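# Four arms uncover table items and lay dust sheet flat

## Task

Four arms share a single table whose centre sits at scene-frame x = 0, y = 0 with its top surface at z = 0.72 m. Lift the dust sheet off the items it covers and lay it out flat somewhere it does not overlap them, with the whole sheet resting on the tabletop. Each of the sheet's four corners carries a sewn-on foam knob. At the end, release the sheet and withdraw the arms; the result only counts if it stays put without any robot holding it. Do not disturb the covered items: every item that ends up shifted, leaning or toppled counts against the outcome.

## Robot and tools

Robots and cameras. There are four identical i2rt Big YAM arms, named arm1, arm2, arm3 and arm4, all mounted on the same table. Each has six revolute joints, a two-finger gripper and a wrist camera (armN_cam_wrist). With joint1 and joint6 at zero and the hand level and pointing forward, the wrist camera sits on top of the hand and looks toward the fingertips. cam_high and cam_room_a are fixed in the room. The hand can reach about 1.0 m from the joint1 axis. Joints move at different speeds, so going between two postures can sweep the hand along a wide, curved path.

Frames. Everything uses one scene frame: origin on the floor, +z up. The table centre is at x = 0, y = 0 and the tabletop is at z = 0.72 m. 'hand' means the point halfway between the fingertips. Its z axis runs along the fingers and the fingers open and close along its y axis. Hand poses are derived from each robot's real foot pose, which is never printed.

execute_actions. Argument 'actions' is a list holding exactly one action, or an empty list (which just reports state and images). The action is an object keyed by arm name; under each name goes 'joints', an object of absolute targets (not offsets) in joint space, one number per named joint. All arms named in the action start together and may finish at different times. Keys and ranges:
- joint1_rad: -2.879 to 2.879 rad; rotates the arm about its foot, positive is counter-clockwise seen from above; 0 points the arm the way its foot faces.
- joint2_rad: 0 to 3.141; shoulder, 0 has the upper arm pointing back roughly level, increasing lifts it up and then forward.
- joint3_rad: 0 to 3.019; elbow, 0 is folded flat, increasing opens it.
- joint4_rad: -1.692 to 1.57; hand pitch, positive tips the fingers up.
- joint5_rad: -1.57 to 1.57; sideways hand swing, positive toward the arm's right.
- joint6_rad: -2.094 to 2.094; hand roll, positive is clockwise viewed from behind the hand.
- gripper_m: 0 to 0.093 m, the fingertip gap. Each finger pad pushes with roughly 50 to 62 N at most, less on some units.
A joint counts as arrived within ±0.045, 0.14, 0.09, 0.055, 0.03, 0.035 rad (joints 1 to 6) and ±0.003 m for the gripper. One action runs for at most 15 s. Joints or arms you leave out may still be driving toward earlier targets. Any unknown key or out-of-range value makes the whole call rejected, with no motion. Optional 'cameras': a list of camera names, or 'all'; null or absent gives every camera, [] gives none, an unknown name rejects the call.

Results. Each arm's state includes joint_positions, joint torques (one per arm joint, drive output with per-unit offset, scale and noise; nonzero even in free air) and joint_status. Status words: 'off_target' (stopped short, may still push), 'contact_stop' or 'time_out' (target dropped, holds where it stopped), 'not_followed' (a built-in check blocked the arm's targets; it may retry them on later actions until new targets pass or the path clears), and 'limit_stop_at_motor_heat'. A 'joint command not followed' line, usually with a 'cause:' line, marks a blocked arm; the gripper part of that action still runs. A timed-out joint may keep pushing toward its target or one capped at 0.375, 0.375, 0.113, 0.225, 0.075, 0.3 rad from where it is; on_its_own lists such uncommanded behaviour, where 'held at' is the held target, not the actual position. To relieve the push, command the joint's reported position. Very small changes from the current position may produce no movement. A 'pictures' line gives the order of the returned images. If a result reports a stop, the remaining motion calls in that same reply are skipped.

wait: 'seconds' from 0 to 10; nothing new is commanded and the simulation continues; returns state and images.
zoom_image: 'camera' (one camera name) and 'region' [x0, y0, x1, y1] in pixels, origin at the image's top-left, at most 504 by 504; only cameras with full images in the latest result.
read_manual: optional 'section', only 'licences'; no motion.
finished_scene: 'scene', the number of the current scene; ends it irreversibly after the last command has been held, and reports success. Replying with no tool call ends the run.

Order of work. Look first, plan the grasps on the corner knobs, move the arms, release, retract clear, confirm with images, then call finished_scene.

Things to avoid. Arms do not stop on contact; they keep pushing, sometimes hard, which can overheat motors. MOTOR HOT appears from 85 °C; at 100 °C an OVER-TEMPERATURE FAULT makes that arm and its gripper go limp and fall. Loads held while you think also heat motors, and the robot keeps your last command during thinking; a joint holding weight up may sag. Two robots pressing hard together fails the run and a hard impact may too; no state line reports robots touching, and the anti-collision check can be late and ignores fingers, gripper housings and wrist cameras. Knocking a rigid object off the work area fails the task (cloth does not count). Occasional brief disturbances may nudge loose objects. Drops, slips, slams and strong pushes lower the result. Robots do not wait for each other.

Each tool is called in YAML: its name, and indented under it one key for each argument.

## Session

execute_actions:
  actions: []
  cameras: ["cam_high","cam_room_a"]

Scene clock: 0.00 s.
Joint torques (N m, as the arm reports them, + toward a larger angle): no reading
Motor temperatures (°C, as the motors report them): arm1=[25 27 27 24 25 24] | arm2=[26 26 27 26 25 25] | arm3=[24 26 28 25 25 25] | arm4=[26 26 26 26 24 24]
arm1.joint_positions: joint1_rad=+0.131 joint2_rad=+0.490 joint3_rad=+1.510 joint4_rad=-1.381 joint5_rad=+0.138 joint6_rad=+0.347 gripper_m=+0.094
arm1.joint_status: not commanded
arm1.hand: x=+0.2198 y=+0.5427 z=+1.3976 quat_wxyz=(-0.417, -0.713, -0.408, +0.388) (m; scene frame)
arm2.joint_positions: joint1_rad=-0.224 joint2_rad=+0.596 joint3_rad=+1.608 joint4_rad=-1.333 joint5_rad=-0.241 joint6_rad=+0.203 gripper_m=+0.094
arm2.joint_status: not commanded
arm2.hand: x=-0.3935 y=+0.5771 z=+1.4435 quat_wxyz=(-0.511, -0.583, -0.559, +0.294) (m; scene frame)
arm3.joint_positions: joint1_rad=-0.265 joint2_rad=+0.535 joint3_rad=+1.424 joint4_rad=-1.464 joint5_rad=+0.055 joint6_rad=-0.157 gripper_m=+0.095
arm3.joint_status: not commanded
arm3.hand: x=-0.3944 y=-0.5511 z=+1.3277 quat_wxyz=(-0.440, +0.481, -0.737, -0.181) (m; scene frame)
arm4.joint_positions: joint1_rad=+0.162 joint2_rad=+0.634 joint3_rad=+1.603 joint4_rad=-1.160 joint5_rad=+0.117 joint6_rad=+0.696 gripper_m=+0.094
arm4.joint_status: not commanded
arm4.hand: x=+0.1828 y=-0.5826 z=+1.4797 quat_wxyz=(-0.232, +0.390, -0.662, -0.597) (m; scene frame)
pictures: cam_high, cam_room_a
Images, in order (width x height): cam_high 672x504, cam_room_a 672x504.

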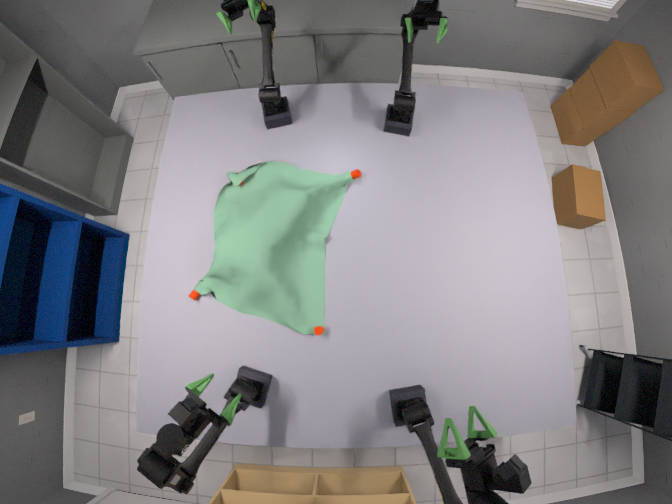

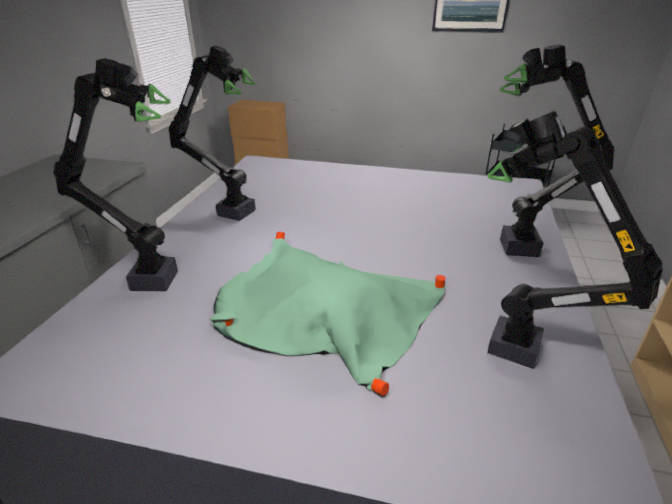

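execute_actions:
  actions:
    - {"arm1":{"joints":{"joint1_rad":-0.457,"joint2_rad":1.623,"joint3_rad":1.0,"joint4_rad":-0.935,"joint5_rad":0,"joint6_rad":0.6}},"arm2":{"joints":{"joint1_rad":-0.613,"joint2_rad":1.79,"joint3_rad":1.22,"joint4_rad":-1.0,"joint5_rad":0,"joint6_rad":0}},"arm3":{"joints":{"joint1_rad":0.918,"joint2_rad":1.878,"joint3_rad":1.36,"joint4_rad":-1.043,"joint5_rad":0,"joint6_rad":1.3}},"arm4":{"joints":{"joint1_rad":0.805,"joint2_rad":1.878,"joint3_rad":1.35,"joint4_rad":-1.043,"joint5_rad":0,"joint6_rad":-0.65}}}

Scene clock: 14.90 s.
Joint torques (N m, as the arm reports them, + toward a larger angle): arm1=[ -0.21 -10.9    8.64   0.2    0.14   0.14] | arm2=[  0.73 -15.72   9.81   1.53   0.    -0.14] | arm3=[  1.89 -14.47   8.62   0.34   0.09   0.17] | arm4=[ -1.64 -16.02   6.48   1.09  -0.19  -0.08]
Motor temperatures (°C, as the motors report them): arm1=[25 27 29 24 25 24] | arm2=[26 26 29 26 25 25] | arm3=[24 26 30 25 25 25] | arm4=[26 26 27 26 24 24]
arm1.joint_positions: joint1_rad=-0.456 joint2_rad=+1.605 joint3_rad=+0.994 joint4_rad=-0.948 joint5_rad=-0.001 joint6_rad=+0.593 gripper_m=+0.094
arm1.joint_status: all done
arm1.hand: x=+0.0000 y=+0.3612 z=+0.8294 quat_wxyz=(-0.005, -0.988, -0.153, +0.000) (m; scene frame)
arm2.joint_positions: joint1_rad=-0.613 joint2_rad=+1.772 joint3_rad=+1.215 joint4_rad=-1.012 joint5_rad=-0.002 joint6_rad=+0.014 gripper_m=+0.094
arm2.joint_status: all done
arm2.hand: x=-0.6207 y=+0.3047 z=+0.8364 quat_wxyz=(-0.002, -0.837, -0.547, -0.001) (m; scene frame)
arm3.joint_positions: joint1_rad=+0.921 joint2_rad=+1.874 joint3_rad=+1.348 joint4_rad=-1.048 joint5_rad=+0.000 joint6_rad=+1.290 gripper_m=+0.095
arm3.joint_status: all done
arm3.hand: x=-0.8154 y=-0.2765 z=+0.8188 quat_wxyz=(+0.003, +0.447, -0.895, +0.001) (m; scene frame)
arm4.joint_positions: joint1_rad=+0.812 joint2_rad=+1.880 joint3_rad=+1.349 joint4_rad=-1.054 joint5_rad=+0.001 joint6_rad=-0.639 gripper_m=+0.094
arm4.joint_status: all done
arm4.hand: x=-0.1983 y=-0.4715 z=+0.8331 quat_wxyz=(-0.001, +1.000, +0.000, +0.008) (m; scene frame)
pictures: arm1_cam_wrist, arm2_cam_wrist, arm3_cam_wrist, arm4_cam_wrist, cam_high, cam_room_a
Images, in order (width x height): arm1_cam_wrist 672x504, arm2_cam_wrist 672x504, arm3_cam_wrist 672x504, arm4_cam_wrist 672x504, cam_high 672x504, cam_room_a 672x504.

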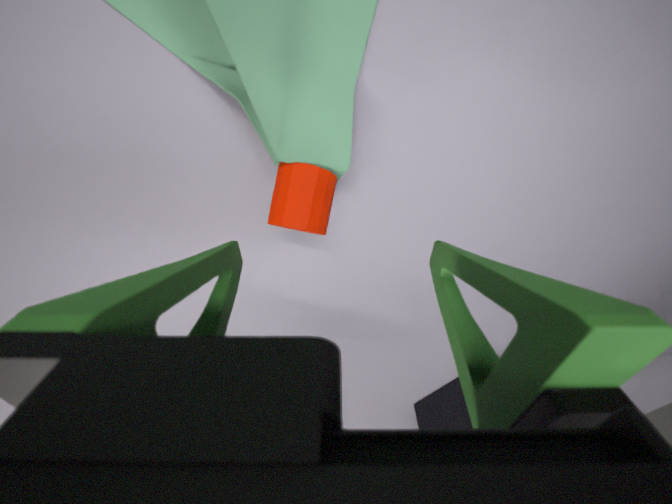

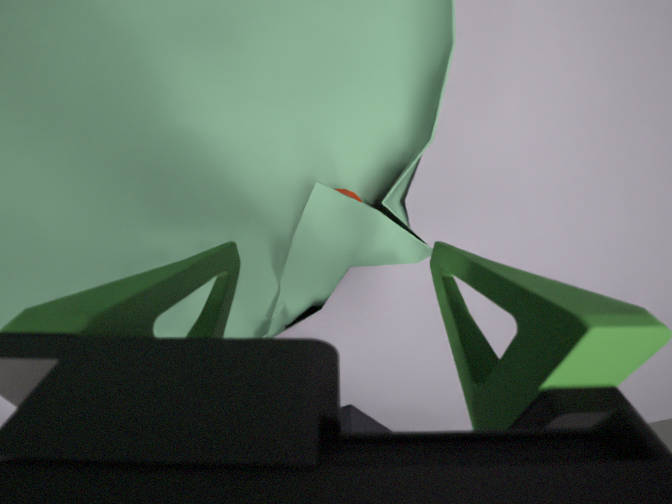

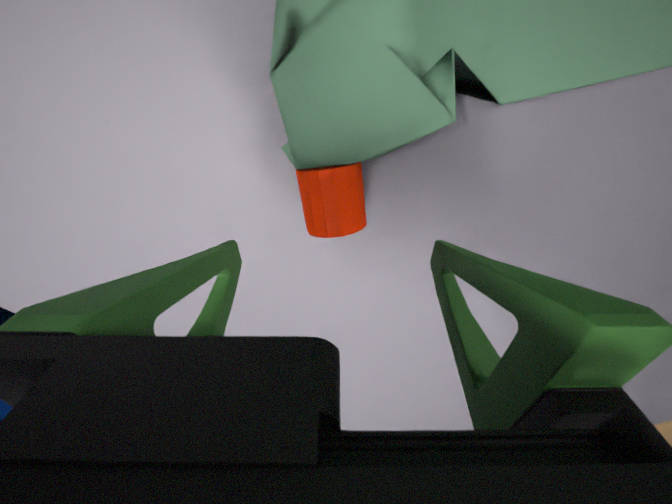

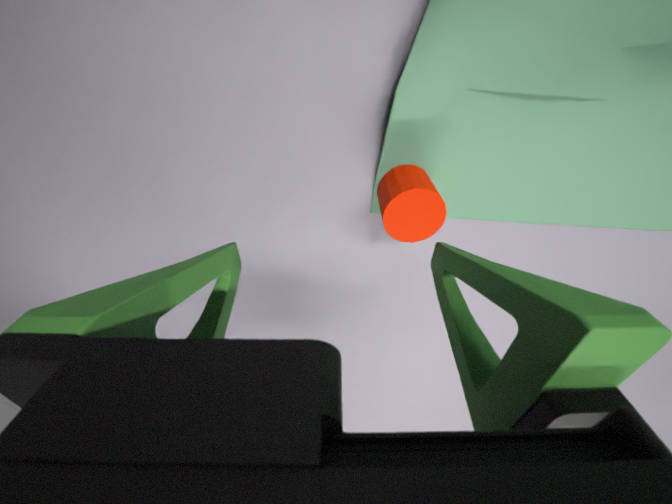

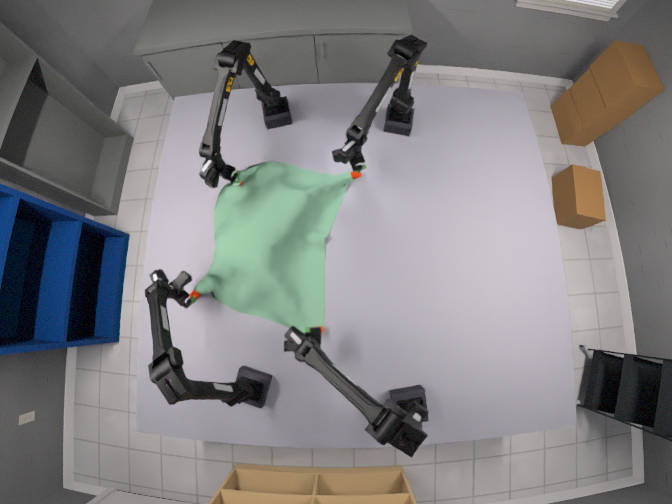

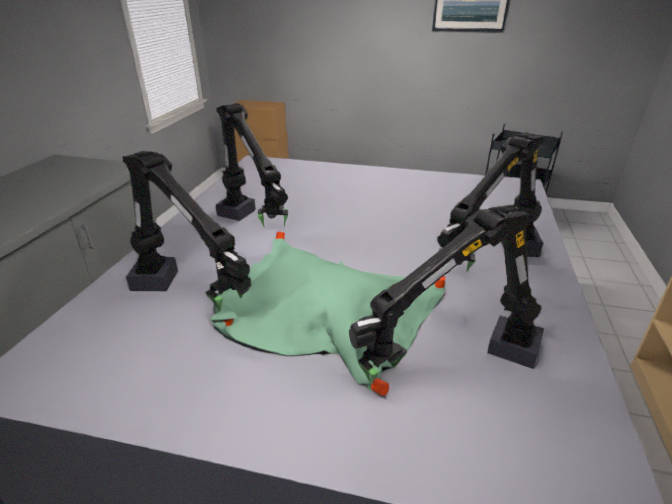

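execute_actions:
  actions:
    - {"arm1":{"joints":{"joint1_rad":-0.39,"joint2_rad":1.79,"joint3_rad":0.94,"joint4_rad":-0.71,"joint6_rad":0.8}},"arm2":{"joints":{"joint2_rad":1.9,"joint3_rad":1.11,"joint4_rad":-0.78}},"arm3":{"joints":{"joint1_rad":0.945,"joint2_rad":1.995,"joint3_rad":1.285,"joint4_rad":-0.85,"joint6_rad":1.2}},"arm4":{"joints":{"joint1_rad":0.735,"joint2_rad":2.04,"joint3_rad":1.362,"joint4_rad":-0.89}}}
  cameras: ["arm1_cam_wrist","arm2_cam_wrist","arm3_cam_wrist","arm4_cam_wrist"]

Scene clock: 30.40 s.
Joint torques (N m, as the arm reports them, + toward a larger angle): arm1=[ -0.64 -12.97   6.55   0.24   0.07   0.06] | arm2=[  0.75 -17.03   8.31   1.55   0.    -0.12] | arm3=[  2.6  -15.23   7.01   0.87   0.09  -0.04] | arm4=[ -1.13 -17.55   6.55   1.15  -0.26  -0.06]
Motor temperatures (°C, as the motors report them): arm1=[25 28 29 24 25 24] | arm2=[26 27 29 26 25 25] | arm3=[24 27 31 25 25 25] | arm4=[26 27 28 26 24 24]
arm1.joint_positions: joint1_rad=-0.395 joint2_rad=+1.792 joint3_rad=+0.944 joint4_rad=-0.723 joint5_rad=+0.000 joint6_rad=+0.792 gripper_m=+0.094
arm1.joint_status: all done
arm1.hand: x=+0.0183 y=+0.3415 z=+0.7406 quat_wxyz=(+0.000, -0.996, -0.085, -0.004) (m; scene frame)
arm2.joint_positions: joint1_rad=-0.613 joint2_rad=+1.897 joint3_rad=+1.104 joint4_rad=-0.794 joint5_rad=-0.002 joint6_rad=+0.013 gripper_m=+0.094
arm2.joint_status: all done
arm2.hand: x=-0.6138 y=+0.3204 z=+0.7458 quat_wxyz=(+0.003, -0.837, -0.547, -0.008) (m; scene frame)
arm3.joint_positions: joint1_rad=+0.941 joint2_rad=+1.982 joint3_rad=+1.282 joint4_rad=-0.865 joint5_rad=+0.000 joint6_rad=+1.210 gripper_m=+0.095
arm3.joint_status: all done
arm3.hand: x=-0.8244 y=-0.2834 z=+0.7435 quat_wxyz=(+0.004, +0.491, -0.871, -0.003) (m; scene frame)
arm4.joint_positions: joint1_rad=+0.735 joint2_rad=+2.048 joint3_rad=+1.349 joint4_rad=-0.904 joint5_rad=+0.003 joint6_rad=-0.641 gripper_m=+0.094
arm4.joint_status: all done
arm4.hand: x=-0.1822 y=-0.4301 z=+0.7465 quat_wxyz=(+0.004, +0.999, -0.037, +0.015) (m; scene frame)
pictures: arm1_cam_wrist, arm2_cam_wrist, arm3_cam_wrist, arm4_cam_wrist
Images, in order (width x height): arm1_cam_wrist 672x504, arm2_cam_wrist 672x504, arm3_cam_wrist 672x504, arm4_cam_wrist 672x504.

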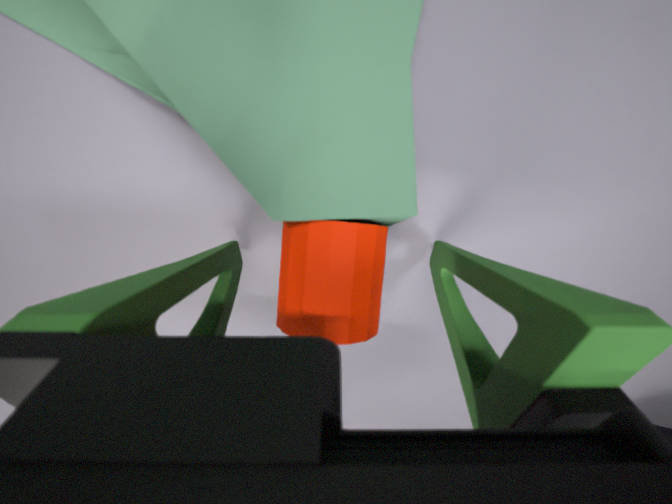

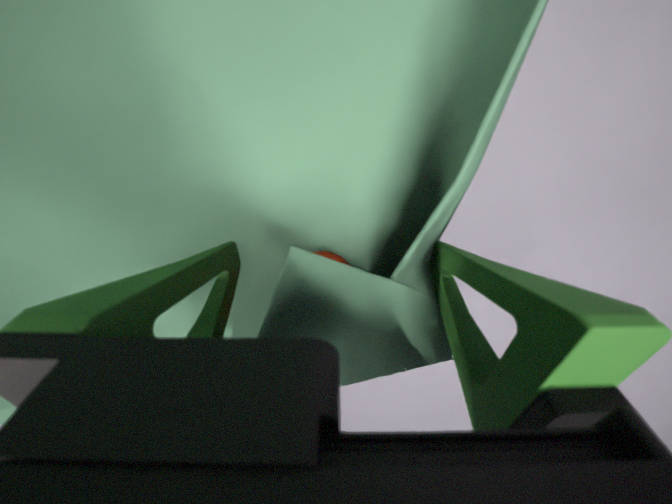

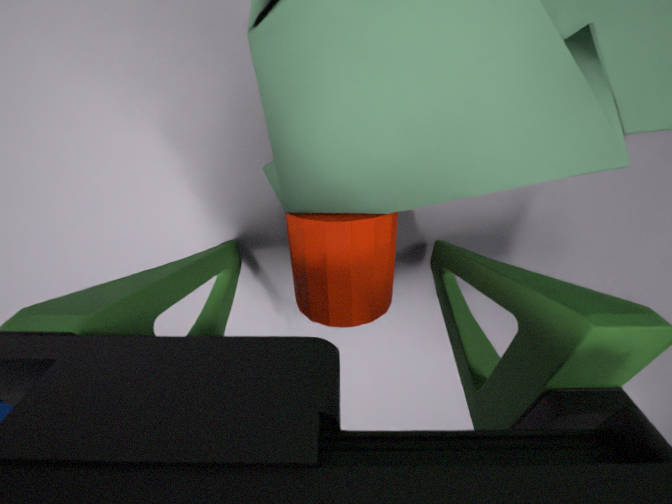

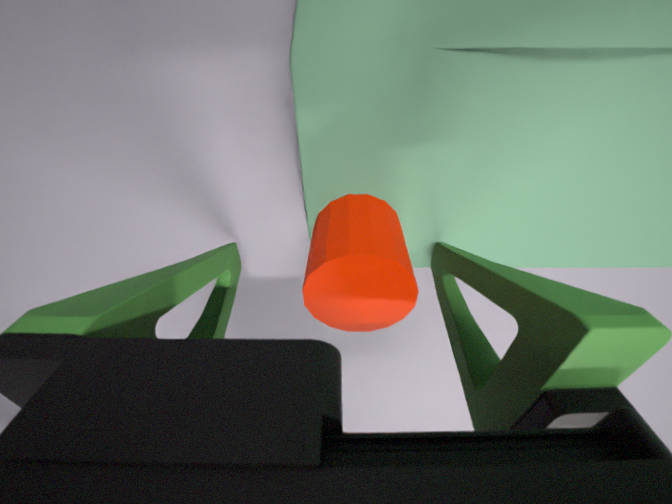

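execute_actions:
  actions:
    - {"arm1":{"joints":{"gripper_m":0.02}},"arm2":{"joints":{"joint4_rad":-0.87}},"arm3":{"joints":{"gripper_m":0.02}},"arm4":{"joints":{"gripper_m":0.02}}}
  cameras: []

execute_actions:
  actions:
    - {"arm2":{"joints":{"gripper_m":0.02}}}
  cameras: ["arm2_cam_wrist","cam_room_a"]

Scene clock: 37.07 s.
Joint torques (N m, as the arm reports them, + toward a larger angle): arm1=[ -0.8  -13.65   6.24   0.35   0.08   0.12] | arm2=[  0.64 -17.07   8.18   0.07   0.    -0.12] | arm3=[  2.4  -14.88   6.96   0.87   0.11   0.  ] | arm4=[ -1.02 -17.68   6.6    1.21  -0.25  -0.05]
Motor temperatures (°C, as the motors report them): arm1=[25 28 29 24 25 24] | arm2=[26 28 29 26 25 25] | arm3=[24 27 31 25 25 25] | arm4=[26 27 28 26 24 24]
arm1.joint_positions: joint1_rad=-0.395 joint2_rad=+1.792 joint3_rad=+0.944 joint4_rad=-0.723 joint5_rad=+0.000 joint6_rad=+0.793 gripper_m=+0.037
arm1.joint_status: gripper_m off_target (ended at +0.037, target +0.020)
arm1.hand: x=+0.0183 y=+0.3415 z=+0.7406 quat_wxyz=(+0.000, -0.996, -0.084, -0.004) (m; scene frame)
arm2.joint_positions: joint1_rad=-0.613 joint2_rad=+1.897 joint3_rad=+1.104 joint4_rad=-0.855 joint5_rad=-0.002 joint6_rad=+0.012 gripper_m=+0.094
arm2.joint_status: all done
arm2.hand: x=-0.6080 y=+0.3341 z=+0.7465 quat_wxyz=(+0.020, -0.836, -0.547, -0.033) (m; scene frame)
arm3.joint_positions: joint1_rad=+0.941 joint2_rad=+1.982 joint3_rad=+1.282 joint4_rad=-0.865 joint5_rad=+0.000 joint6_rad=+1.209 gripper_m=+0.038
arm3.joint_status: gripper_m off_target (ended at +0.038, target +0.020)
arm3.hand: x=-0.8244 y=-0.2834 z=+0.7435 quat_wxyz=(+0.004, +0.491, -0.871, -0.003) (m; scene frame)
arm4.joint_positions: joint1_rad=+0.735 joint2_rad=+2.048 joint3_rad=+1.349 joint4_rad=-0.904 joint5_rad=+0.003 joint6_rad=-0.641 gripper_m=+0.037
arm4.joint_status: gripper_m off_target (ended at +0.037, target +0.020)
arm4.hand: x=-0.1820 y=-0.4302 z=+0.7464 quat_wxyz=(+0.004, +0.999, -0.037, +0.015) (m; scene frame)
pictures: none
No camera images: the call's "cameras" was empty. Leave "cameras" out to get every camera's image.

Scene clock: 37.73 s.
Joint torques (N m, as the arm reports them, + toward a larger angle): arm1=[ -0.11 -14.25   6.26   0.29   0.11   0.1 ] | arm2=[  0.73 -17.15   8.22   0.25  -0.14  -0.11] | arm3=[  2.59 -15.66   6.95   0.77   0.09  -0.03] | arm4=[ -1.11 -17.63   6.59   1.19  -0.26  -0.06]
Motor temperatures (°C, as the motors report them): arm1=[25 28 29 24 25 24] | arm2=[26 28 29 26 25 25] | arm3=[24 28 31 25 25 25] | arm4=[26 27 28 26 24 24]
arm1.joint_positions: joint1_rad=-0.395 joint2_rad=+1.792 joint3_rad=+0.944 joint4_rad=-0.723 joint5_rad=+0.000 joint6_rad=+0.793 gripper_m=+0.037
arm1.joint_status: not commanded
arm1.hand: x=+0.0183 y=+0.3415 z=+0.7406 quat_wxyz=(+0.000, -0.996, -0.084, -0.004) (m; scene frame)
arm2.joint_positions: joint1_rad=-0.613 joint2_rad=+1.897 joint3_rad=+1.104 joint4_rad=-0.857 joint5_rad=+0.002 joint6_rad=+0.011 gripper_m=+0.041
arm2.joint_status: gripper_m off_target (ended at +0.041, target +0.020)
arm2.hand: x=-0.6085 y=+0.3349 z=+0.7466 quat_wxyz=(+0.022, -0.836, -0.548, -0.033) (m; scene frame)
arm3.joint_positions: joint1_rad=+0.941 joint2_rad=+1.982 joint3_rad=+1.282 joint4_rad=-0.865 joint5_rad=+0.000 joint6_rad=+1.209 gripper_m=+0.038
arm3.joint_status: not commanded
arm3.hand: x=-0.8244 y=-0.2834 z=+0.7435 quat_wxyz=(+0.004, +0.491, -0.871, -0.003) (m; scene frame)
arm4.joint_positions: joint1_rad=+0.735 joint2_rad=+2.048 joint3_rad=+1.349 joint4_rad=-0.904 joint5_rad=+0.003 joint6_rad=-0.641 gripper_m=+0.037
arm4.joint_status: not commanded
arm4.hand: x=-0.1820 y=-0.4302 z=+0.7464 quat_wxyz=(+0.004, +0.999, -0.037, +0.015) (m; scene frame)
pictures: arm2_cam_wrist, cam_room_a
Images, in order (width x height): arm2_cam_wrist 672x504, cam_room_a 672x504.

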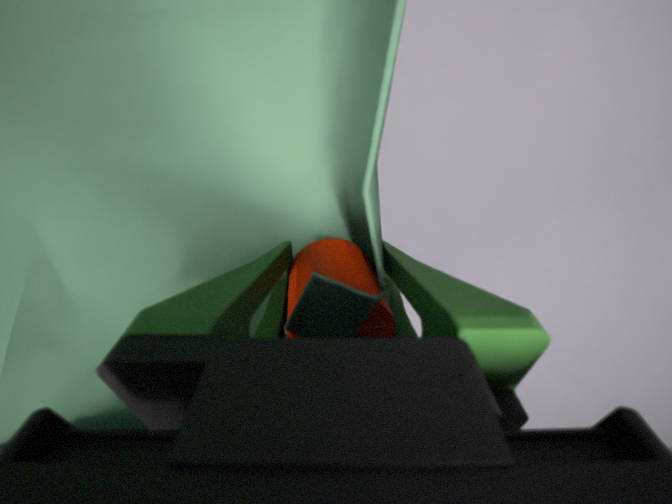

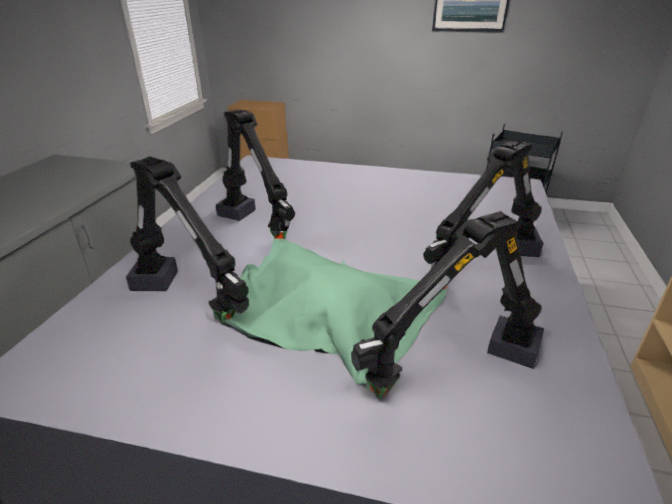

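execute_actions:
  actions:
    - {"arm1":{"joints":{"joint2_rad":1.44,"joint3_rad":1.36,"joint4_rad":-1.47}},"arm2":{"joints":{"joint1_rad":-0.74,"joint2_rad":1.493,"joint3_rad":1.41,"joint4_rad":-1.48,"joint6_rad":1.2}},"arm3":{"joints":{"joint2_rad":1.72,"joint3_rad":1.69,"joint4_rad":-1.53}},"arm4":{"joints":{"joint2_rad":1.76,"joint3_rad":1.74,"joint4_rad":-1.54}}}
  cameras: ["cam_high","cam_room_a","arm2_cam_wrist"]

Scene clock: 51.20 s.
Joint torques (N m, as the arm reports them, + toward a larger angle): arm1=[  0.67 -10.71  10.93  -0.73   0.     0.1 ] | arm2=[  0.54 -12.47  11.28   0.56   0.27   0.41] | arm3=[  2.24 -14.81   9.55  -0.26   0.1   -0.02] | arm4=[ -1.13 -16.28   8.31   0.01  -0.23  -0.05]
Motor temperatures (°C, as the motors report them): arm1=[25 28 29 24 25 24] | arm2=[26 28 29 26 25 25] | arm3=[24 28 31 25 25 25] | arm4=[26 28 28 26 24 24]
arm1.joint_positions: joint1_rad=-0.395 joint2_rad=+1.426 joint3_rad=+1.348 joint4_rad=-1.455 joint5_rad=+0.002 joint6_rad=+0.793 gripper_m=+0.037
arm1.joint_status: all done
arm1.hand: x=+0.0153 y=+0.3409 z=+1.0274 quat_wxyz=(-0.014, -0.996, -0.084, +0.009) (m; scene frame)
arm2.joint_positions: joint1_rad=-0.738 joint2_rad=+1.480 joint3_rad=+1.406 joint4_rad=-1.472 joint5_rad=-0.007 joint6_rad=+1.159 gripper_m=+0.041
arm2.joint_status: joint6_rad time_out (moved +1.147 of +1.189); the others done
arm2.on_its_own: joint6_rad reads +1.159 and still pushes toward +1.200 since a time_out
arm2.hand: x=-0.6516 y=+0.3720 z=+1.0359 quat_wxyz=(-0.013, -0.998, +0.056, +0.001) (m; scene frame)
arm3.joint_positions: joint1_rad=+0.941 joint2_rad=+1.719 joint3_rad=+1.683 joint4_rad=-1.516 joint5_rad=+0.000 joint6_rad=+1.208 gripper_m=+0.038
arm3.joint_status: all done
arm3.hand: x=-0.8241 y=-0.2808 z=+1.0208 quat_wxyz=(+0.005, +0.492, -0.871, -0.010) (m; scene frame)
arm4.joint_positions: joint1_rad=+0.735 joint2_rad=+1.766 joint3_rad=+1.729 joint4_rad=-1.522 joint5_rad=+0.002 joint6_rad=-0.641 gripper_m=+0.037
arm4.joint_status: all done
arm4.hand: x=-0.1876 y=-0.4294 z=+1.0313 quat_wxyz=(-0.010, +0.999, -0.037, -0.003) (m; scene frame)
pictures: arm2_cam_wrist, cam_high, cam_room_a
Images, in order (width x height): arm2_cam_wrist 672x504, cam_high 672x504, cam_room_a 672x504.

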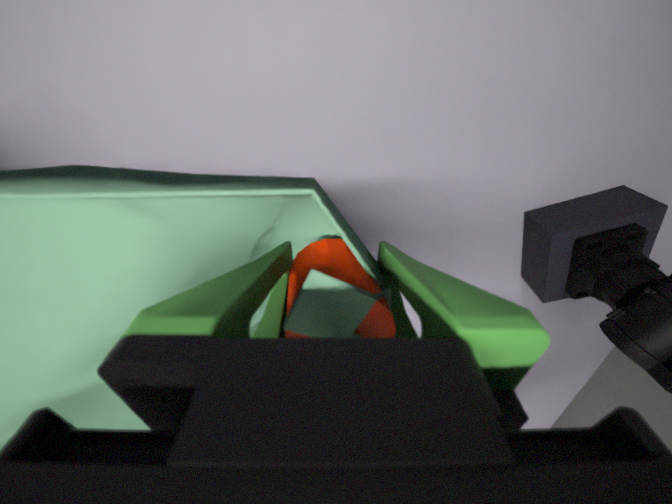

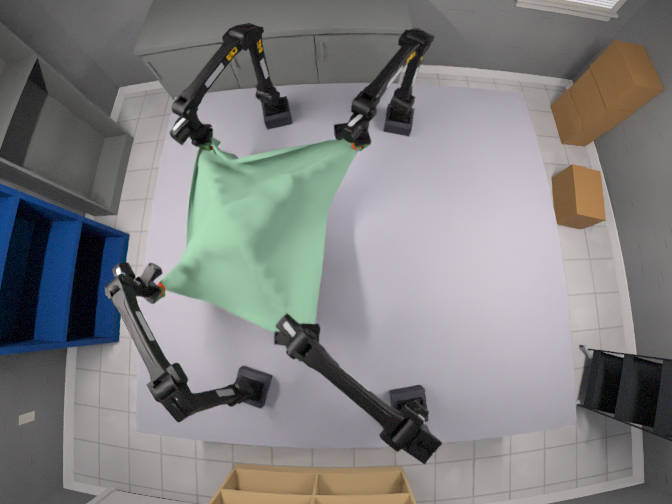

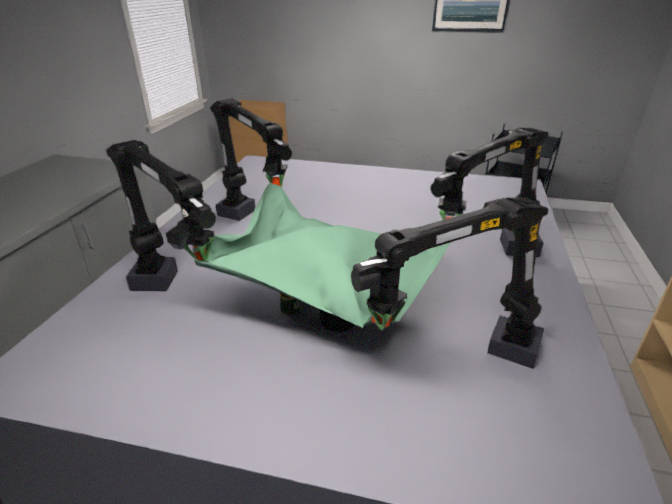

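execute_actions:
  actions:
    - {"arm1":{"joints":{"joint1_rad":-0.243,"joint2_rad":1.14,"joint3_rad":1.34,"joint4_rad":-1.68,"joint6_rad":0.35}},"arm2":{"joints":{"joint1_rad":-0.577,"joint2_rad":1.425,"joint3_rad":1.585,"joint4_rad":-1.68,"joint6_rad":0.8}},"arm3":{"joints":{"joint1_rad":0.58,"joint2_rad":1.025,"joint3_rad":1.26,"joint4_rad":-1.68,"joint6_rad":1.08}},"arm4":{"joints":{"joint1_rad":0.17,"joint2_rad":1.255,"joint3_rad":1.43,"joint4_rad":-1.66,"joint6_rad":-0.5}}}
  cameras: ["cam_high","cam_room_a"]

Scene clock: 64.07 s.
Joint torques (N m, as the arm reports them, + toward a larger angle): arm1=[-0.97 -6.35  9.79 -0.16 -0.04 -0.12] | arm2=[ -1.34 -12.55  14.13   0.37   0.94   0.17] | arm3=[ 2.54 -5.29  9.08 -0.11 -0.04  0.05] | arm4=[-1.71 -8.67  6.84 -0.07  0.2   0.21]
Motor temperatures (°C, as the motors report them): arm1=[25 28 31 24 25 24] | arm2=[26 28 30 26 25 25] | arm3=[24 28 32 25 25 25] | arm4=[26 28 29 26 24 24]
arm1.joint_positions: joint1_rad=-0.239 joint2_rad=+1.129 joint3_rad=+1.344 joint4_rad=-1.669 joint5_rad=+0.003 joint6_rad=+0.361 gripper_m=+0.037
arm1.joint_status: all done
arm1.hand: x=+0.1159 y=+0.3985 z=+1.1281 quat_wxyz=(-0.040, -0.928, -0.368, +0.041) (m; scene frame)
arm2.joint_positions: joint1_rad=-0.549 joint2_rad=+1.423 joint3_rad=+1.548 joint4_rad=-1.666 joint5_rad=-0.027 joint6_rad=+0.782 gripper_m=+0.041
arm2.joint_status: all done
arm2.hand: x=-0.5656 y=+0.3577 z=+1.1132 quat_wxyz=(-0.021, -0.974, -0.224, -0.005) (m; scene frame)
arm3.joint_positions: joint1_rad=+0.572 joint2_rad=+1.024 joint3_rad=+1.260 joint4_rad=-1.667 joint5_rad=+0.003 joint6_rad=+1.080 gripper_m=+0.038
arm3.joint_status: all done
arm3.hand: x=-0.5791 y=-0.4225 z=+1.1190 quat_wxyz=(-0.005, +0.383, -0.921, -0.070) (m; scene frame)
arm4.joint_positions: joint1_rad=+0.185 joint2_rad=+1.261 joint3_rad=+1.442 joint4_rad=-1.634 joint5_rad=-0.009 joint6_rad=-0.519 gripper_m=+0.037
arm4.joint_status: all done
arm4.hand: x=+0.1100 y=-0.4317 z=+1.1398 quat_wxyz=(-0.049, +0.929, -0.364, -0.041) (m; scene frame)
pictures: cam_high, cam_room_a
Images, in order (width x height): cam_high 672x504, cam_room_a 672x504.

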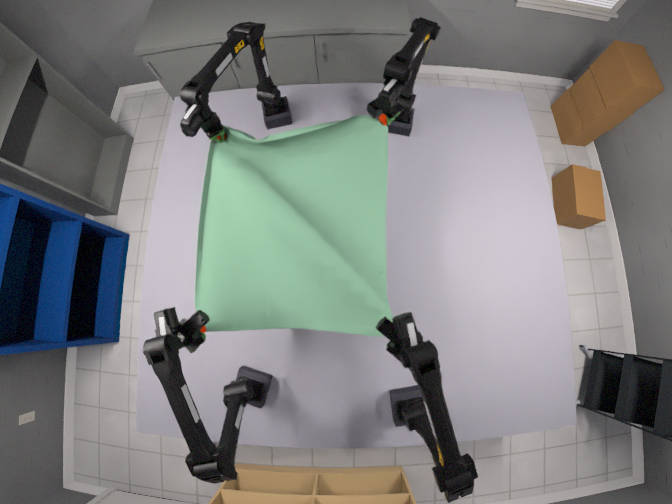

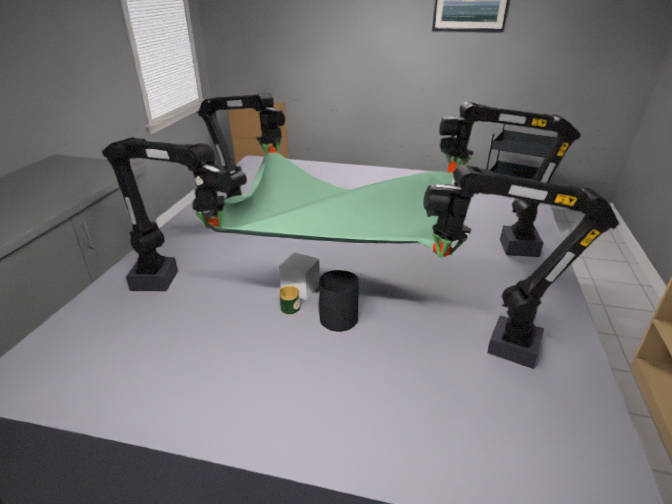

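execute_actions:
  actions:
    - {"arm1":{"joints":{"joint1_rad":0.73,"joint2_rad":1.15,"joint3_rad":1.35,"joint6_rad":1.29}},"arm2":{"joints":{"joint1_rad":0.197,"joint2_rad":1.46,"joint3_rad":1.625,"joint6_rad":1.55}},"arm3":{"joints":{"joint1_rad":-0.41,"joint2_rad":1.19,"joint3_rad":1.4,"joint6_rad":0.09}},"arm4":{"joints":{"joint1_rad":-0.627,"joint2_rad":1.355,"joint3_rad":1.54,"joint6_rad":-1.3}}}
  cameras: []

execute_actions:
  actions:
    - {"arm1":{"joints":{"joint1_rad":1.24,"joint2_rad":1.69,"joint3_rad":1.92,"joint6_rad":1.8}},"arm2":{"joints":{"joint1_rad":0.655,"joint2_rad":1.93,"joint3_rad":2.23,"joint6_rad":2.0}},"arm3":{"joints":{"joint1_rad":-0.817,"joint2_rad":1.82,"joint3_rad":2.09,"joint6_rad":-0.32}},"arm4":{"joints":{"joint1_rad":-1.07,"joint2_rad":1.89,"joint3_rad":2.19,"joint6_rad":-1.75}}}
  cameras: ["cam_high"]

execute_actions:
  actions:
    - {"arm1":{"joints":{"joint2_rad":1.83,"joint3_rad":1.43,"joint4_rad":-1.17}},"arm2":{"joints":{"joint2_rad":2.05,"joint3_rad":1.78,"joint4_rad":-1.3}},"arm3":{"joints":{"joint2_rad":1.94,"joint3_rad":1.61,"joint4_rad":-1.23}},"arm4":{"joints":{"joint2_rad":2.01,"joint3_rad":1.71,"joint4_rad":-1.27}}}
  cameras: []

execute_actions:
  actions:
    - {"arm1":{"joints":{"joint2_rad":2.0,"joint3_rad":1.32,"joint4_rad":-0.87}},"arm2":{"joints":{"joint2_rad":2.17,"joint3_rad":1.65,"joint4_rad":-1.03}},"arm3":{"joints":{"joint2_rad":2.095,"joint3_rad":1.49,"joint4_rad":-0.95}},"arm4":{"joints":{"joint2_rad":2.155,"joint3_rad":1.59,"joint4_rad":-1.0}}}
  cameras: []

execute_actions:
  actions:
    - {"arm2":{"joints":{"gripper_m":0.09}}}
  cameras: []

execute_actions:
  actions:
    - {"arm2":{"joints":{"joint2_rad":2.0,"joint4_rad":-1.2}}}
  cameras: ["cam_high","arm2_cam_wrist"]

Scene clock: 94.97 s.
Joint torques (N m, as the arm reports them, + toward a larger angle): arm1=[ 1.33 -5.31 10.72 -0.43  0.1   0.11] | arm2=[  0.01 -11.77  13.87   0.15   0.17   0.41] | arm3=[ 1.41 -8.85 12.69 -0.11  0.19  0.08] | arm4=[ -2.55 -11.27  11.73  -0.08   0.24   0.  ]
Motor temperatures (°C, as the motors report them): arm1=[25 28 31 24 25 24] | arm2=[26 28 32 26 26 25] | arm3=[24 27 33 25 25 25] | arm4=[26 27 29 26 24 24]
arm1.joint_positions: joint1_rad=+0.719 joint2_rad=+1.138 joint3_rad=+1.344 joint4_rad=-1.669 joint5_rad=+0.000 joint6_rad=+1.284 gripper_m=+0.037
arm1.joint_status: all done
arm1.hand: x=+0.4148 y=+0.4038 z=+1.1275 quat_wxyz=(-0.055, -0.921, -0.384, -0.009) (m; scene frame)
arm2.joint_positions: joint1_rad=+0.206 joint2_rad=+1.447 joint3_rad=+1.591 joint4_rad=-1.662 joint5_rad=-0.004 joint6_rad=+1.508 gripper_m=+0.041
arm2.joint_status: joint6_rad time_out (moved +0.726 of +0.768); the others done
arm2.on_its_own: joint6_rad reads +1.508 and still pushes toward +1.550 since a time_out
arm2.hand: x=-0.2544 y=+0.3592 z=+1.1209 quat_wxyz=(-0.026, -0.971, -0.238, -0.008) (m; scene frame)
arm3.joint_positions: joint1_rad=-0.399 joint2_rad=+1.204 joint3_rad=+1.354 joint4_rad=-1.668 joint5_rad=-0.005 joint6_rad=+0.088 gripper_m=+0.038
arm3.joint_status: all done
arm3.hand: x=-0.2836 y=-0.4330 z=+1.1020 quat_wxyz=(-0.019, +0.393, -0.919, -0.015) (m; scene frame)
arm4.joint_positions: joint1_rad=-0.603 joint2_rad=+1.371 joint3_rad=+1.476 joint4_rad=-1.640 joint5_rad=-0.012 joint6_rad=-1.297 gripper_m=+0.037
arm4.joint_status: all done
arm4.hand: x=+0.4090 y=-0.4326 z=+1.1137 quat_wxyz=(-0.024, +0.929, -0.369, -0.004) (m; scene frame)
pictures: none
No camera images: the call's "cameras" was empty. Leave "cameras" out to get every camera's image.

not run: a stop came earlier in this reply.

not run: a stop came earlier in this reply.

not run: a stop came earlier in this reply.

not run: a stop came earlier in this reply.

not run: a stop came earlier in this reply.

execute_actions:
  actions:
    - {"arm1":{"joints":{"joint1_rad":1.24,"joint2_rad":1.69,"joint3_rad":1.92,"joint6_rad":1.8}},"arm2":{"joints":{"joint1_rad":0.655,"joint2_rad":1.93,"joint3_rad":2.23,"joint6_rad":1.7}},"arm3":{"joints":{"joint1_rad":-0.817,"joint2_rad":1.82,"joint3_rad":2.09,"joint6_rad":-0.32}},"arm4":{"joints":{"joint1_rad":-1.07,"joint2_rad":1.89,"joint3_rad":2.19,"joint6_rad":-1.75}}}
  cameras: ["cam_high"]

execute_actions:
  actions:
    - {"arm1":{"joints":{"joint2_rad":1.83,"joint3_rad":1.43,"joint4_rad":-1.17}},"arm2":{"joints":{"joint2_rad":2.05,"joint3_rad":1.78,"joint4_rad":-1.3}},"arm3":{"joints":{"joint2_rad":1.94,"joint3_rad":1.61,"joint4_rad":-1.23}},"arm4":{"joints":{"joint2_rad":2.01,"joint3_rad":1.71,"joint4_rad":-1.27}}}
  cameras: []

execute_actions:
  actions:
    - {"arm1":{"joints":{"joint2_rad":2.0,"joint3_rad":1.32,"joint4_rad":-0.87}},"arm2":{"joints":{"joint2_rad":2.17,"joint3_rad":1.65,"joint4_rad":-1.03}},"arm3":{"joints":{"joint2_rad":2.095,"joint3_rad":1.49,"joint4_rad":-0.95}},"arm4":{"joints":{"joint2_rad":2.155,"joint3_rad":1.59,"joint4_rad":-1.0}}}
  cameras: []

execute_actions:
  actions:
    - {"arm2":{"joints":{"gripper_m":0.09}}}
  cameras: []

execute_actions:
  actions:
    - {"arm2":{"joints":{"joint2_rad":2.0,"joint4_rad":-1.2}}}
  cameras: ["cam_high","arm2_cam_wrist"]

Scene clock: 112.27 s.
Joint torques (N m, as the arm reports them, + toward a larger angle): arm1=[ -0.58 -14.93  15.03  -0.18   0.06   0.09] | arm2=[  0.73 -23.59  14.37   0.4   -0.13   0.21] | arm3=[  1.2  -17.56  12.98   0.     0.22   0.01] | arm4=[ -0.99 -19.07  11.61   0.46   0.14   0.  ]
Motor temperatures (°C, as the motors report them): arm1=[25 28 32 24 25 24] | arm2=[26 28 33 26 26 25] | arm3=[24 27 35 25 25 25] | arm4=[26 27 32 26 24 24]
arm1.joint_positions: joint1_rad=+1.251 joint2_rad=+1.692 joint3_rad=+1.854 joint4_rad=-1.676 joint5_rad=+0.000 joint6_rad=+1.793 gripper_m=+0.037
arm1.joint_status: all done
arm1.hand: x=+0.7107 y=+0.4203 z=+1.1073 quat_wxyz=(-0.024, -0.918, -0.396, -0.020) (m; scene frame)
arm2.joint_positions: joint1_rad=+0.654 joint2_rad=+1.943 joint3_rad=+2.190 joint4_rad=-1.663 joint5_rad=+0.005 joint6_rad=+1.677 gripper_m=+0.041
arm2.joint_status: all done
arm2.hand: x=+0.0495 y=+0.3459 z=+1.1070 quat_wxyz=(-0.071, -0.926, -0.370, -0.035) (m; scene frame)
arm3.joint_positions: joint1_rad=-0.809 joint2_rad=+1.842 joint3_rad=+2.044 joint4_rad=-1.670 joint5_rad=-0.005 joint6_rad=-0.313 gripper_m=+0.038
arm3.joint_status: all done
arm3.hand: x=+0.0241 y=-0.4237 z=+1.0896 quat_wxyz=(-0.048, +0.388, -0.920, -0.007) (m; scene frame)
arm4.joint_positions: joint1_rad=-1.066 joint2_rad=+1.910 joint3_rad=+2.126 joint4_rad=-1.650 joint5_rad=-0.009 joint6_rad=-1.744 gripper_m=+0.037
arm4.joint_status: all done
arm4.hand: x=+0.7247 y=-0.4264 z=+1.1087 quat_wxyz=(-0.066, +0.924, -0.375, +0.032) (m; scene frame)
pictures: cam_high
Images, in order (width x height): cam_high 672x504.

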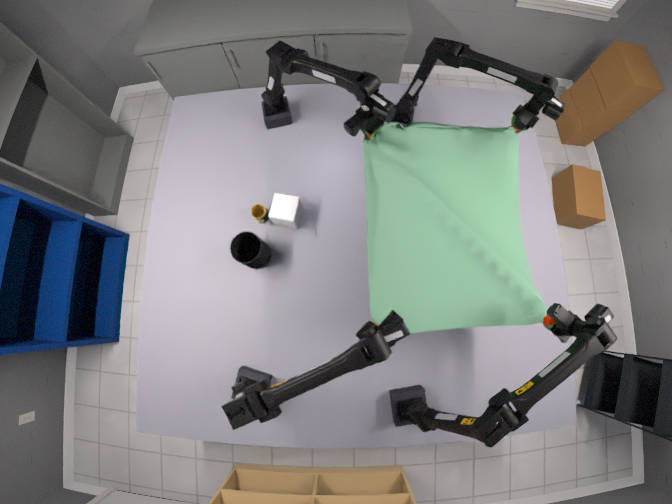

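Scene clock: 113.60 s.
Joint torques (N m, as the arm reports them, + toward a larger angle): arm1=[ -1.69 -18.13   9.03   0.4    0.11   0.03] | arm2=[  0.76 -24.47  10.55   0.62  -0.09   0.2 ] | arm3=[  1.69 -19.93   9.02   0.52   0.15   0.03] | arm4=[ -0.93 -20.6    7.81   1.12   0.14  -0.02]
Motor temperatures (°C, as the motors report them): arm1=[25 28 32 24 25 24] | arm2=[26 28 33 26 26 25] | arm3=[24 27 35 25 25 25] | arm4=[26 27 32 26 24 24]
arm1.joint_positions: joint1_rad=+1.251 joint2_rad=+1.849 joint3_rad=+1.429 joint4_rad=-1.184 joint5_rad=+0.000 joint6_rad=+1.795 gripper_m=+0.037
arm1.joint_status: all done
arm1.hand: x=+0.7176 y=+0.4173 z=+0.8676 quat_wxyz=(+0.012, -0.919, -0.395, +0.006) (m; scene frame)
arm2.joint_positions: joint1_rad=+0.654 joint2_rad=+2.061 joint3_rad=+1.778 joint4_rad=-1.296 joint5_rad=+0.004 joint6_rad=+1.680 gripper_m=+0.041
arm2.joint_status: all done
arm2.hand: x=+0.0454 y=+0.3500 z=+0.8782 quat_wxyz=(+0.002, -0.929, -0.370, +0.002) (m; scene frame)
arm3.joint_positions: joint1_rad=-0.809 joint2_rad=+1.967 joint3_rad=+1.598 joint4_rad=-1.238 joint5_rad=-0.004 joint6_rad=-0.316 gripper_m=+0.038
arm3.joint_status: all done
arm3.hand: x=+0.0136 y=-0.4292 z=+0.8502 quat_wxyz=(+0.022, +0.390, -0.920, -0.001) (m; scene frame)
arm4.joint_positions: joint1_rad=-1.066 joint2_rad=+2.040 joint3_rad=+1.697 joint4_rad=-1.286 joint5_rad=-0.009 joint6_rad=-1.746 gripper_m=+0.037
arm4.joint_status: all done
arm4.hand: x=+0.7097 y=-0.4351 z=+0.8688 quat_wxyz=(+0.017, +0.926, -0.376, -0.020) (m; scene frame)
pictures: none
No camera images: the call's "cameras" was empty. Leave "cameras" out to get every camera's image.

Scene clock: 114.80 s.
Joint torques (N m, as the arm reports them, + toward a larger angle): arm1=[ -1.79 -17.64   8.09   0.33   0.15   0.08] | arm2=[  0.49 -22.96   9.24   1.03  -0.1    0.19] | arm3=[  1.63 -16.92   7.25   0.59   0.17   0.04] | arm4=[ -1.22 -19.45   6.15   1.5   -0.03   0.02]
Motor temperatures (°C, as the motors report them): arm1=[25 28 32 24 25 24] | arm2=[26 28 32 26 26 25] | arm3=[24 27 35 25 25 25] | arm4=[26 27 32 26 24 24]
arm1.joint_positions: joint1_rad=+1.251 joint2_rad=+2.005 joint3_rad=+1.319 joint4_rad=-0.885 joint5_rad=+0.000 joint6_rad=+1.797 gripper_m=+0.037
arm1.joint_status: all done
arm1.hand: x=+0.7236 y=+0.4142 z=+0.7506 quat_wxyz=(-0.001, -0.919, -0.394, -0.003) (m; scene frame)
arm2.joint_positions: joint1_rad=+0.654 joint2_rad=+2.159 joint3_rad=+1.655 joint4_rad=-1.033 joint5_rad=+0.004 joint6_rad=+1.680 gripper_m=+0.041
arm2.joint_status: all done
arm2.hand: x=+0.0504 y=+0.3459 z=+0.7753 quat_wxyz=(-0.016, -0.929, -0.370, -0.007) (m; scene frame)
arm3.joint_positions: joint1_rad=-0.809 joint2_rad=+2.086 joint3_rad=+1.489 joint4_rad=-0.961 joint5_rad=-0.005 joint6_rad=-0.319 gripper_m=+0.038
arm3.joint_status: all done
arm3.hand: x=+0.0202 y=-0.4250 z=+0.7458 quat_wxyz=(-0.003, +0.392, -0.920, -0.003) (m; scene frame)
arm4.joint_positions: joint1_rad=-1.066 joint2_rad=+2.162 joint3_rad=+1.592 joint4_rad=-1.024 joint5_rad=-0.005 joint6_rad=-1.750 gripper_m=+0.037
arm4.joint_status: all done
arm4.hand: x=+0.7154 y=-0.4311 z=+0.7606 quat_wxyz=(+0.003, +0.927, -0.374, -0.009) (m; scene frame)
pictures: none
No camera images: the call's "cameras" was empty. Leave "cameras" out to get every camera's image.

Scene clock: 115.47 s.
Joint torques (N m, as the arm reports them, + toward a larger angle): arm1=[ -1.45 -17.4    7.67   0.35   0.1   -0.01] | arm2=[  0.83 -23.19   9.24   1.04  -0.06   0.13] | arm3=[  1.6  -16.69   7.56   0.77   0.11   0.06] | arm4=[ -1.23 -19.38   6.15   1.51  -0.04   0.01]
Motor temperatures (°C, as the motors report them): arm1=[25 28 32 24 25 24] | arm2=[26 28 32 26 26 25] | arm3=[24 27 35 25 25 25] | arm4=[26 27 32 26 24 24]
arm1.joint_positions: joint1_rad=+1.251 joint2_rad=+2.005 joint3_rad=+1.319 joint4_rad=-0.884 joint5_rad=+0.000 joint6_rad=+1.797 gripper_m=+0.037
arm1.joint_status: not commanded
arm1.hand: x=+0.7240 y=+0.4140 z=+0.7506 quat_wxyz=(-0.002, -0.919, -0.394, -0.003) (m; scene frame)
arm2.joint_positions: joint1_rad=+0.654 joint2_rad=+2.159 joint3_rad=+1.655 joint4_rad=-1.033 joint5_rad=+0.003 joint6_rad=+1.685 gripper_m=+0.090
arm2.joint_status: all done
arm2.hand: x=+0.0505 y=+0.3460 z=+0.7753 quat_wxyz=(-0.016, -0.930, -0.368, -0.008) (m; scene frame)
arm3.joint_positions: joint1_rad=-0.809 joint2_rad=+2.086 joint3_rad=+1.489 joint4_rad=-0.961 joint5_rad=-0.004 joint6_rad=-0.319 gripper_m=+0.038
arm3.joint_status: not commanded
arm3.hand: x=+0.0203 y=-0.4253 z=+0.7458 quat_wxyz=(-0.003, +0.392, -0.920, -0.003) (m; scene frame)
arm4.joint_positions: joint1_rad=-1.066 joint2_rad=+2.162 joint3_rad=+1.592 joint4_rad=-1.024 joint5_rad=-0.004 joint6_rad=-1.750 gripper_m=+0.037
arm4.joint_status: not commanded
arm4.hand: x=+0.7155 y=-0.4312 z=+0.7606 quat_wxyz=(+0.003, +0.927, -0.374, -0.008) (m; scene frame)
pictures: none
No camera images: the call's "cameras" was empty. Leave "cameras" out to get every camera's image.

Scene clock: 116.50 s.
Joint torques (N m, as the arm reports them, + toward a larger angle): arm1=[ -0.89 -16.91   8.07   0.39   0.09   0.06] | arm2=[  0.74 -19.49  10.78   0.34  -0.06   0.13] | arm3=[  1.44 -16.82   7.4    0.55   0.13   0.03] | arm4=[ -1.13 -19.45   6.13   1.52  -0.05   0.02]
Motor temperatures (°C, as the motors report them): arm1=[25 28 32 24 25 24] | arm2=[26 28 32 26 26 25] | arm3=[24 27 35 25 25 25] | arm4=[26 27 32 26 24 24]
arm1.joint_positions: joint1_rad=+1.251 joint2_rad=+2.005 joint3_rad=+1.319 joint4_rad=-0.884 joint5_rad=+0.000 joint6_rad=+1.797 gripper_m=+0.037
arm1.joint_status: not commanded
arm1.hand: x=+0.7240 y=+0.4140 z=+0.7506 quat_wxyz=(-0.002, -0.919, -0.394, -0.003) (m; scene frame)
arm2.joint_positions: joint1_rad=+0.654 joint2_rad=+1.971 joint3_rad=+1.646 joint4_rad=-1.186 joint5_rad=+0.002 joint6_rad=+1.686 gripper_m=+0.090
arm2.joint_status: all done
arm2.hand: x=+0.0330 y=+0.3607 z=+0.8829 quat_wxyz=(-0.028, -0.930, -0.367, -0.014) (m; scene frame)
arm3.joint_positions: joint1_rad=-0.809 joint2_rad=+2.086 joint3_rad=+1.489 joint4_rad=-0.961 joint5_rad=-0.003 joint6_rad=-0.319 gripper_m=+0.038
arm3.joint_status: not commanded
arm3.hand: x=+0.0205 y=-0.4256 z=+0.7458 quat_wxyz=(-0.003, +0.392, -0.920, -0.002) (m; scene frame)
arm4.joint_positions: joint1_rad=-1.066 joint2_rad=+2.162 joint3_rad=+1.592 joint4_rad=-1.024 joint5_rad=-0.004 joint6_rad=-1.750 gripper_m=+0.037
arm4.joint_status: not commanded
arm4.hand: x=+0.7155 y=-0.4312 z=+0.7606 quat_wxyz=(+0.003, +0.927, -0.374, -0.008) (m; scene frame)
pictures: arm2_cam_wrist, cam_high
Images, in order (width x height): arm2_cam_wrist 672x504, cam_high 672x504.

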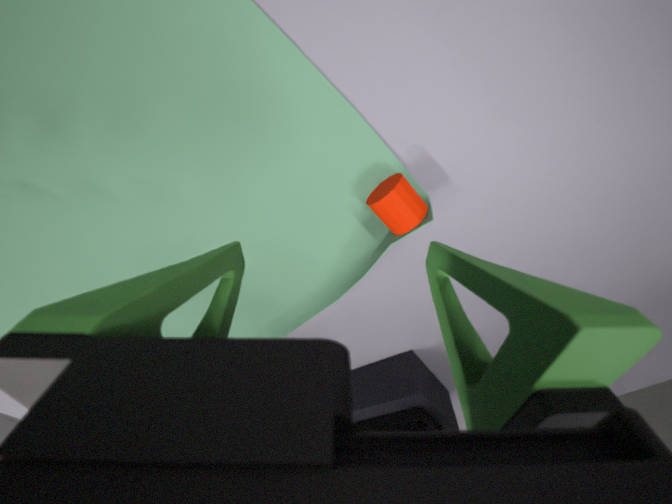

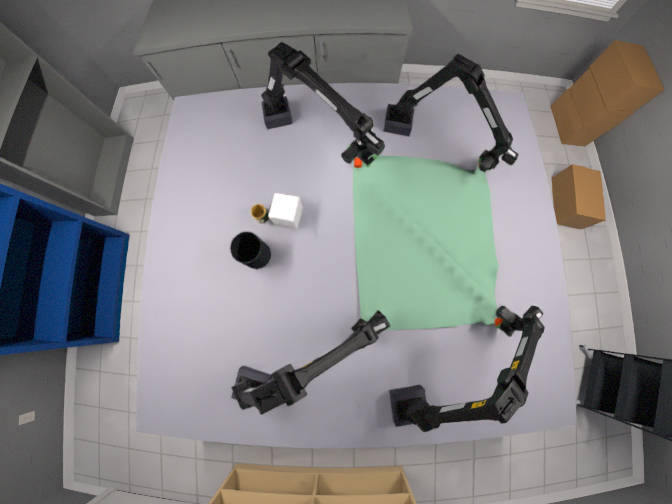

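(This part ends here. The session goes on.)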